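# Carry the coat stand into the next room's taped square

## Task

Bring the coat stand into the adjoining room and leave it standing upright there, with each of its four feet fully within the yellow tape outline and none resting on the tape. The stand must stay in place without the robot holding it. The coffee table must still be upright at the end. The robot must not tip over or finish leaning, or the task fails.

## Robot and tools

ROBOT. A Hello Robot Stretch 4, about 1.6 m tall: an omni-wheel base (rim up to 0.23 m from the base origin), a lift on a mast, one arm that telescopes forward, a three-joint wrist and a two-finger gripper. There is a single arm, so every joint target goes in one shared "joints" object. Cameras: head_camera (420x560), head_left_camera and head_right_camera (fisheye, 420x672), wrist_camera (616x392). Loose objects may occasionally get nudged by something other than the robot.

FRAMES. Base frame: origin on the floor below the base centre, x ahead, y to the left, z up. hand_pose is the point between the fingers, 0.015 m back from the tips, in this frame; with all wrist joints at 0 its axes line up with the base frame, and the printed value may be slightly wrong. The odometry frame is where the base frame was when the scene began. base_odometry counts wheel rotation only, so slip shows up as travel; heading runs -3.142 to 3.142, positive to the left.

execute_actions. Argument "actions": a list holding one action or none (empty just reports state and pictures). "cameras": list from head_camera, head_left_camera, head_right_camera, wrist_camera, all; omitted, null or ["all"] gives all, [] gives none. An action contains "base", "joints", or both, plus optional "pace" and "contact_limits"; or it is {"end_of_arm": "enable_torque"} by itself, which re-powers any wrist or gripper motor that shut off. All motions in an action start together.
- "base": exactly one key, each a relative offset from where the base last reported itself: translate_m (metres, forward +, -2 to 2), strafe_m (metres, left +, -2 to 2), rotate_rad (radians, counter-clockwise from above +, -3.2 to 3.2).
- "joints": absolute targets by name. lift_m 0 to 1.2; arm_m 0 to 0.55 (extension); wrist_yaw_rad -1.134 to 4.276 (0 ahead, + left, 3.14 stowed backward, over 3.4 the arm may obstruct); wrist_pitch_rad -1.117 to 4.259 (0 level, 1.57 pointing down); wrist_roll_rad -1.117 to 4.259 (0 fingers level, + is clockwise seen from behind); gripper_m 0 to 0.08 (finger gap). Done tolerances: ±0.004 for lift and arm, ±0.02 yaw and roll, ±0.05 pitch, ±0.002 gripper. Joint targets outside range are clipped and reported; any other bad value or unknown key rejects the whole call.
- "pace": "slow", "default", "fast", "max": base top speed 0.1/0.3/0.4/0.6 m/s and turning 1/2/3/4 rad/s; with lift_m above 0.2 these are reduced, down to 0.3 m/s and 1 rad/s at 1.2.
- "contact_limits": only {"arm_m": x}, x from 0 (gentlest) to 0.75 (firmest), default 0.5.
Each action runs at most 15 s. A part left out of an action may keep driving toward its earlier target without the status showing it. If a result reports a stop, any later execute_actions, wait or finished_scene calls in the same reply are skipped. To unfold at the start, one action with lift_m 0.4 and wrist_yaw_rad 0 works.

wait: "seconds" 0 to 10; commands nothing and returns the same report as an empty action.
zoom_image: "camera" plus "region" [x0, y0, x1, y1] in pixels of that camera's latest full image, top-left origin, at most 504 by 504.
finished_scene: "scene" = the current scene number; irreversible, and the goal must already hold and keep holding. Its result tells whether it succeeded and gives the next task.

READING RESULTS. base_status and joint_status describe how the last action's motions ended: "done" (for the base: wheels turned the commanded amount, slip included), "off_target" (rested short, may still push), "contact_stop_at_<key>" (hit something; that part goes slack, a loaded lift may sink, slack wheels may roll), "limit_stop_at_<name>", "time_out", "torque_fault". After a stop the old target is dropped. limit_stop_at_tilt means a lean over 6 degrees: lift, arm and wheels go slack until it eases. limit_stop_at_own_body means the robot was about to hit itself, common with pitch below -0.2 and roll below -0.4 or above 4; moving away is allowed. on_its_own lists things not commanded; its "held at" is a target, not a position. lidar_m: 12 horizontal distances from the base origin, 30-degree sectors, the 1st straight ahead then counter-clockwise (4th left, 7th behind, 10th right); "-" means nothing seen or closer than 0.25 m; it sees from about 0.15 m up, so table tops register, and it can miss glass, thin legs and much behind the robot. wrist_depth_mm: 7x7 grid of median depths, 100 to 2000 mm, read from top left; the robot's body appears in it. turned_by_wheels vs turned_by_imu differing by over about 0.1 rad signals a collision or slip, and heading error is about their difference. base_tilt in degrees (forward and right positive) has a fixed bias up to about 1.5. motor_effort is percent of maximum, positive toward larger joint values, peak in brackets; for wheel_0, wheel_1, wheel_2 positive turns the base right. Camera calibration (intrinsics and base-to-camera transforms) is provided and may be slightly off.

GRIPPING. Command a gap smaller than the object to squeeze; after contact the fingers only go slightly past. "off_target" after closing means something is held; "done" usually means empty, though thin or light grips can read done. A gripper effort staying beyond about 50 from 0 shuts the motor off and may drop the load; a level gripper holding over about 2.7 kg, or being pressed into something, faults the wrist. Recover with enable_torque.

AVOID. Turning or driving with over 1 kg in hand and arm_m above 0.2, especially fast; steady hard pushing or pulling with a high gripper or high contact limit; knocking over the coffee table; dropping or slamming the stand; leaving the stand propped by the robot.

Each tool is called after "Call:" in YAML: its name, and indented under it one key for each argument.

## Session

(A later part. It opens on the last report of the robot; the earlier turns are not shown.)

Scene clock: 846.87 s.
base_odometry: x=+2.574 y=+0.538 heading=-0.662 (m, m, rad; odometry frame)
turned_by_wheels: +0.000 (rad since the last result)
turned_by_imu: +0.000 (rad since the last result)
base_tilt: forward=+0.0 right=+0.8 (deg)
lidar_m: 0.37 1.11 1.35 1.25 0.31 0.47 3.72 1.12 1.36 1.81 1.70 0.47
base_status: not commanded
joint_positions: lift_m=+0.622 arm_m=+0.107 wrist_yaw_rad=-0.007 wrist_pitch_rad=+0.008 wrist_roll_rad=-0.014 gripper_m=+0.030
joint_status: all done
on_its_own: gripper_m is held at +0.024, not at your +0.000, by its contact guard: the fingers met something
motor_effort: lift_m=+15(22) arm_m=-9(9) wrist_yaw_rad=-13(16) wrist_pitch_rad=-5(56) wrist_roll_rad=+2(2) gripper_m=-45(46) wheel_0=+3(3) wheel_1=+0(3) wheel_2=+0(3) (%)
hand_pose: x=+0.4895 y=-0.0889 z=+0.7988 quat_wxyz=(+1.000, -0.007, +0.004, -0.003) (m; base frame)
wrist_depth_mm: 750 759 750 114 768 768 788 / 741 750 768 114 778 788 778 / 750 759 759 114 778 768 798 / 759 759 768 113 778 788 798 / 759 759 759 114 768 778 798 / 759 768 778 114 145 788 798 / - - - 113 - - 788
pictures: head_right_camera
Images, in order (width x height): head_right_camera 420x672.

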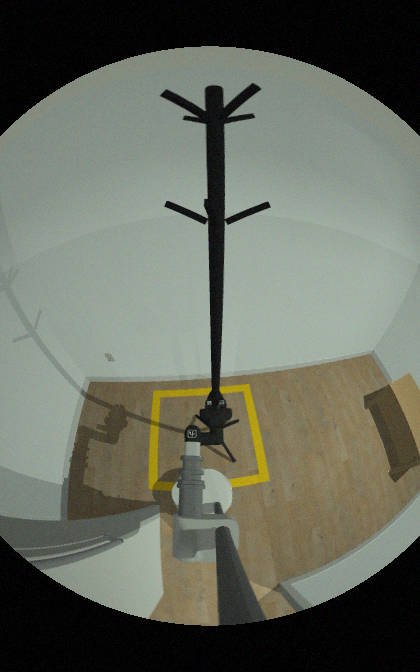

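Load is off (pitch effort −5). Now release, then retract the arm.

Call:
execute_actions:
  actions:
    - {"joints": {"gripper_m": 0.08}}
  cameras: ["wrist_camera"]

Call:
execute_actions:
  actions:
    - {"base": {"translate_m": -0.15}, "joints": {"arm_m": 0.0}}

Scene clock: 852.37 s.
base_odometry: x=+2.574 y=+0.538 heading=-0.662 (m, m, rad; odometry frame)
turned_by_wheels: +0.000 (rad since the last result)
turned_by_imu: +0.000 (rad since the last result)
base_tilt: forward=+0.0 right=+0.8 (deg)
lidar_m: 0.38 1.09 1.35 1.24 0.31 0.45 3.70 1.12 1.36 1.80 1.69 0.46
base_status: not commanded
joint_positions: lift_m=+0.622 arm_m=+0.107 wrist_yaw_rad=-0.012 wrist_pitch_rad=+0.010 wrist_roll_rad=-0.015 gripper_m=+0.080
joint_status: all done
motor_effort: lift_m=+16(16) arm_m=-9(8) wrist_yaw_rad=+1(13) wrist_pitch_rad=-8(6) wrist_roll_rad=+4(4) gripper_m=+2(46) wheel_0=+3(3) wheel_1=+0(0) wheel_2=+0(0) (%)
hand_pose: x=+0.4890 y=-0.0899 z=+0.7985 quat_wxyz=(+1.000, -0.007, +0.005, -0.006) (m; base frame)
wrist_depth_mm: 741 750 759 113 768 778 788 / 741 759 759 114 778 778 778 / 759 759 768 114 778 778 778 / 759 759 768 114 778 788 788 / 741 759 768 115 778 788 788 / 759 759 164 115 778 788 798 / - - 144 115 788 - -
pictures: wrist_camera
camera_calibration (this result's frames):
wrist_camera: T_world_to_cam=[[0.0310565, -0.997322, 0.0662172, -0.150876], [-0.00826643, -0.0665032, -0.997752, 0.848641], [0.999483, 0.0304393, -0.0103096, -0.325692], [0, 0, 0, 1]] pos_world=[0.337224, -0.0841212, 0.853366]
Images, in order (width x height): wrist_camera 616x392.

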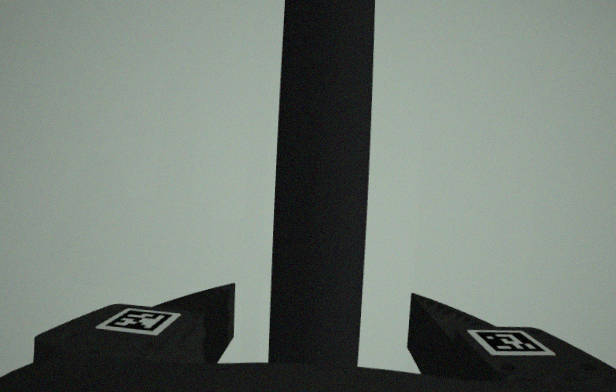

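Scene clock: 854.20 s.
base_odometry: x=+2.455 y=+0.630 heading=-0.662 (m, m, rad; odometry frame)
turned_by_wheels: +0.000 (rad since the last result)
turned_by_imu: +0.000 (rad since the last result)
base_tilt: forward=+0.0 right=+0.9 (deg)
lidar_m: 0.52 1.26 1.32 0.25 0.25 0.44 3.56 1.00 1.16 1.81 1.85 0.61
base_status: done
joint_positions: lift_m=+0.622 arm_m=+0.002 wrist_yaw_rad=-0.012 wrist_pitch_rad=+0.010 wrist_roll_rad=-0.015 gripper_m=+0.080
joint_status: all done
motor_effort: lift_m=+16(16) arm_m=-9(10) wrist_yaw_rad=+2(0) wrist_pitch_rad=-8(8) wrist_roll_rad=+5(4) gripper_m=+3(0) wheel_0=-1(7) wheel_1=-2(7) wheel_2=+2(11) (%)
hand_pose: x=+0.3840 y=-0.0900 z=+0.7984 quat_wxyz=(+1.000, -0.007, +0.005, -0.006) (m; base frame)
wrist_depth_mm: 1008 1008 1025 1025 1042 1060 1060 / 991 1008 1008 1025 1042 1042 1060 / 1008 1025 1025 1025 1042 1042 1078 / 991 1025 1008 1025 1042 1042 1060 / 1008 1025 1060 1042 1060 1060 1078 / 1025 1025 164 1025 1042 1060 1078 / - - 144 1060 1060 - -
pictures: head_camera, head_left_camera, head_right_camera, wrist_camera
camera_calibration (this result's frames):
wrist_camera: T_world_to_cam=[[0.0306477, -0.997335, 0.0662043, -0.147533], [-0.00860333, -0.0664961, -0.99775, 0.847797], [0.999493, 0.0300091, -0.0106184, -0.220517], [0, 0, 0, 1]] pos_world=[0.23222, -0.0841471, 0.853315]
Images, in order (width x height): head_camera 420x560, head_left_camera 420x672, head_right_camera 420x672, wrist_camera 616x392.

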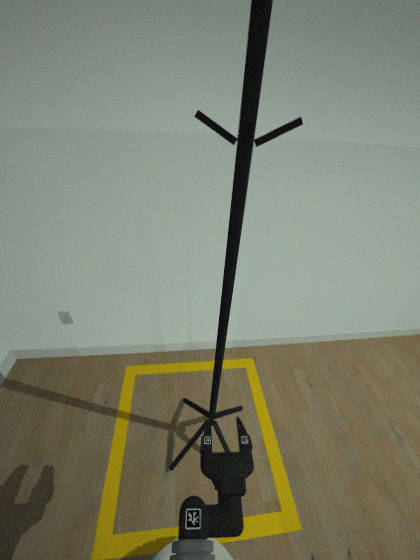

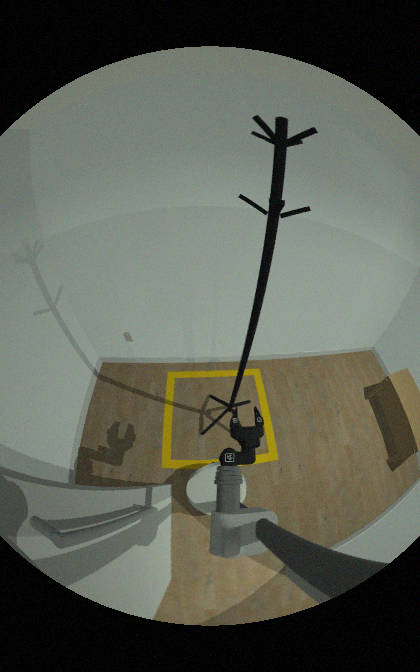

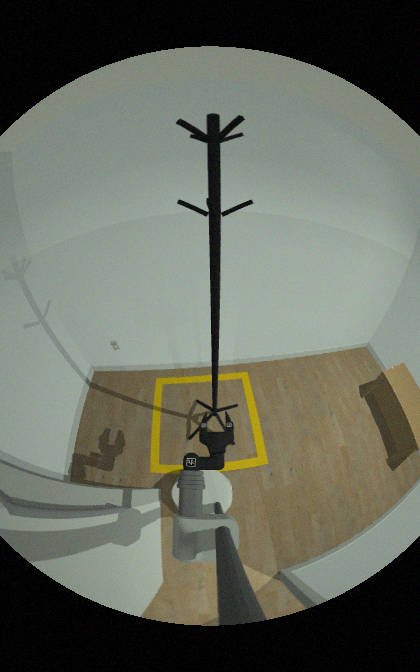

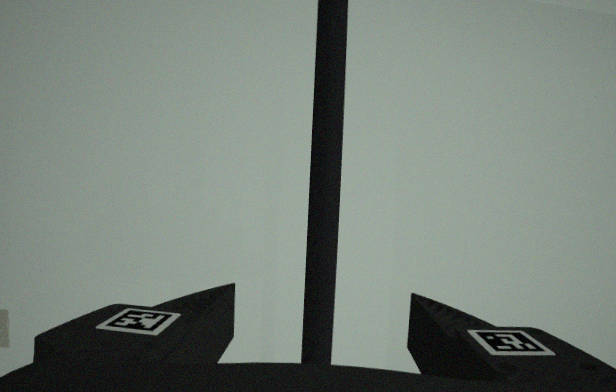

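Call:
finished_scene:
  scene: 1

The scene is finished: the task was done.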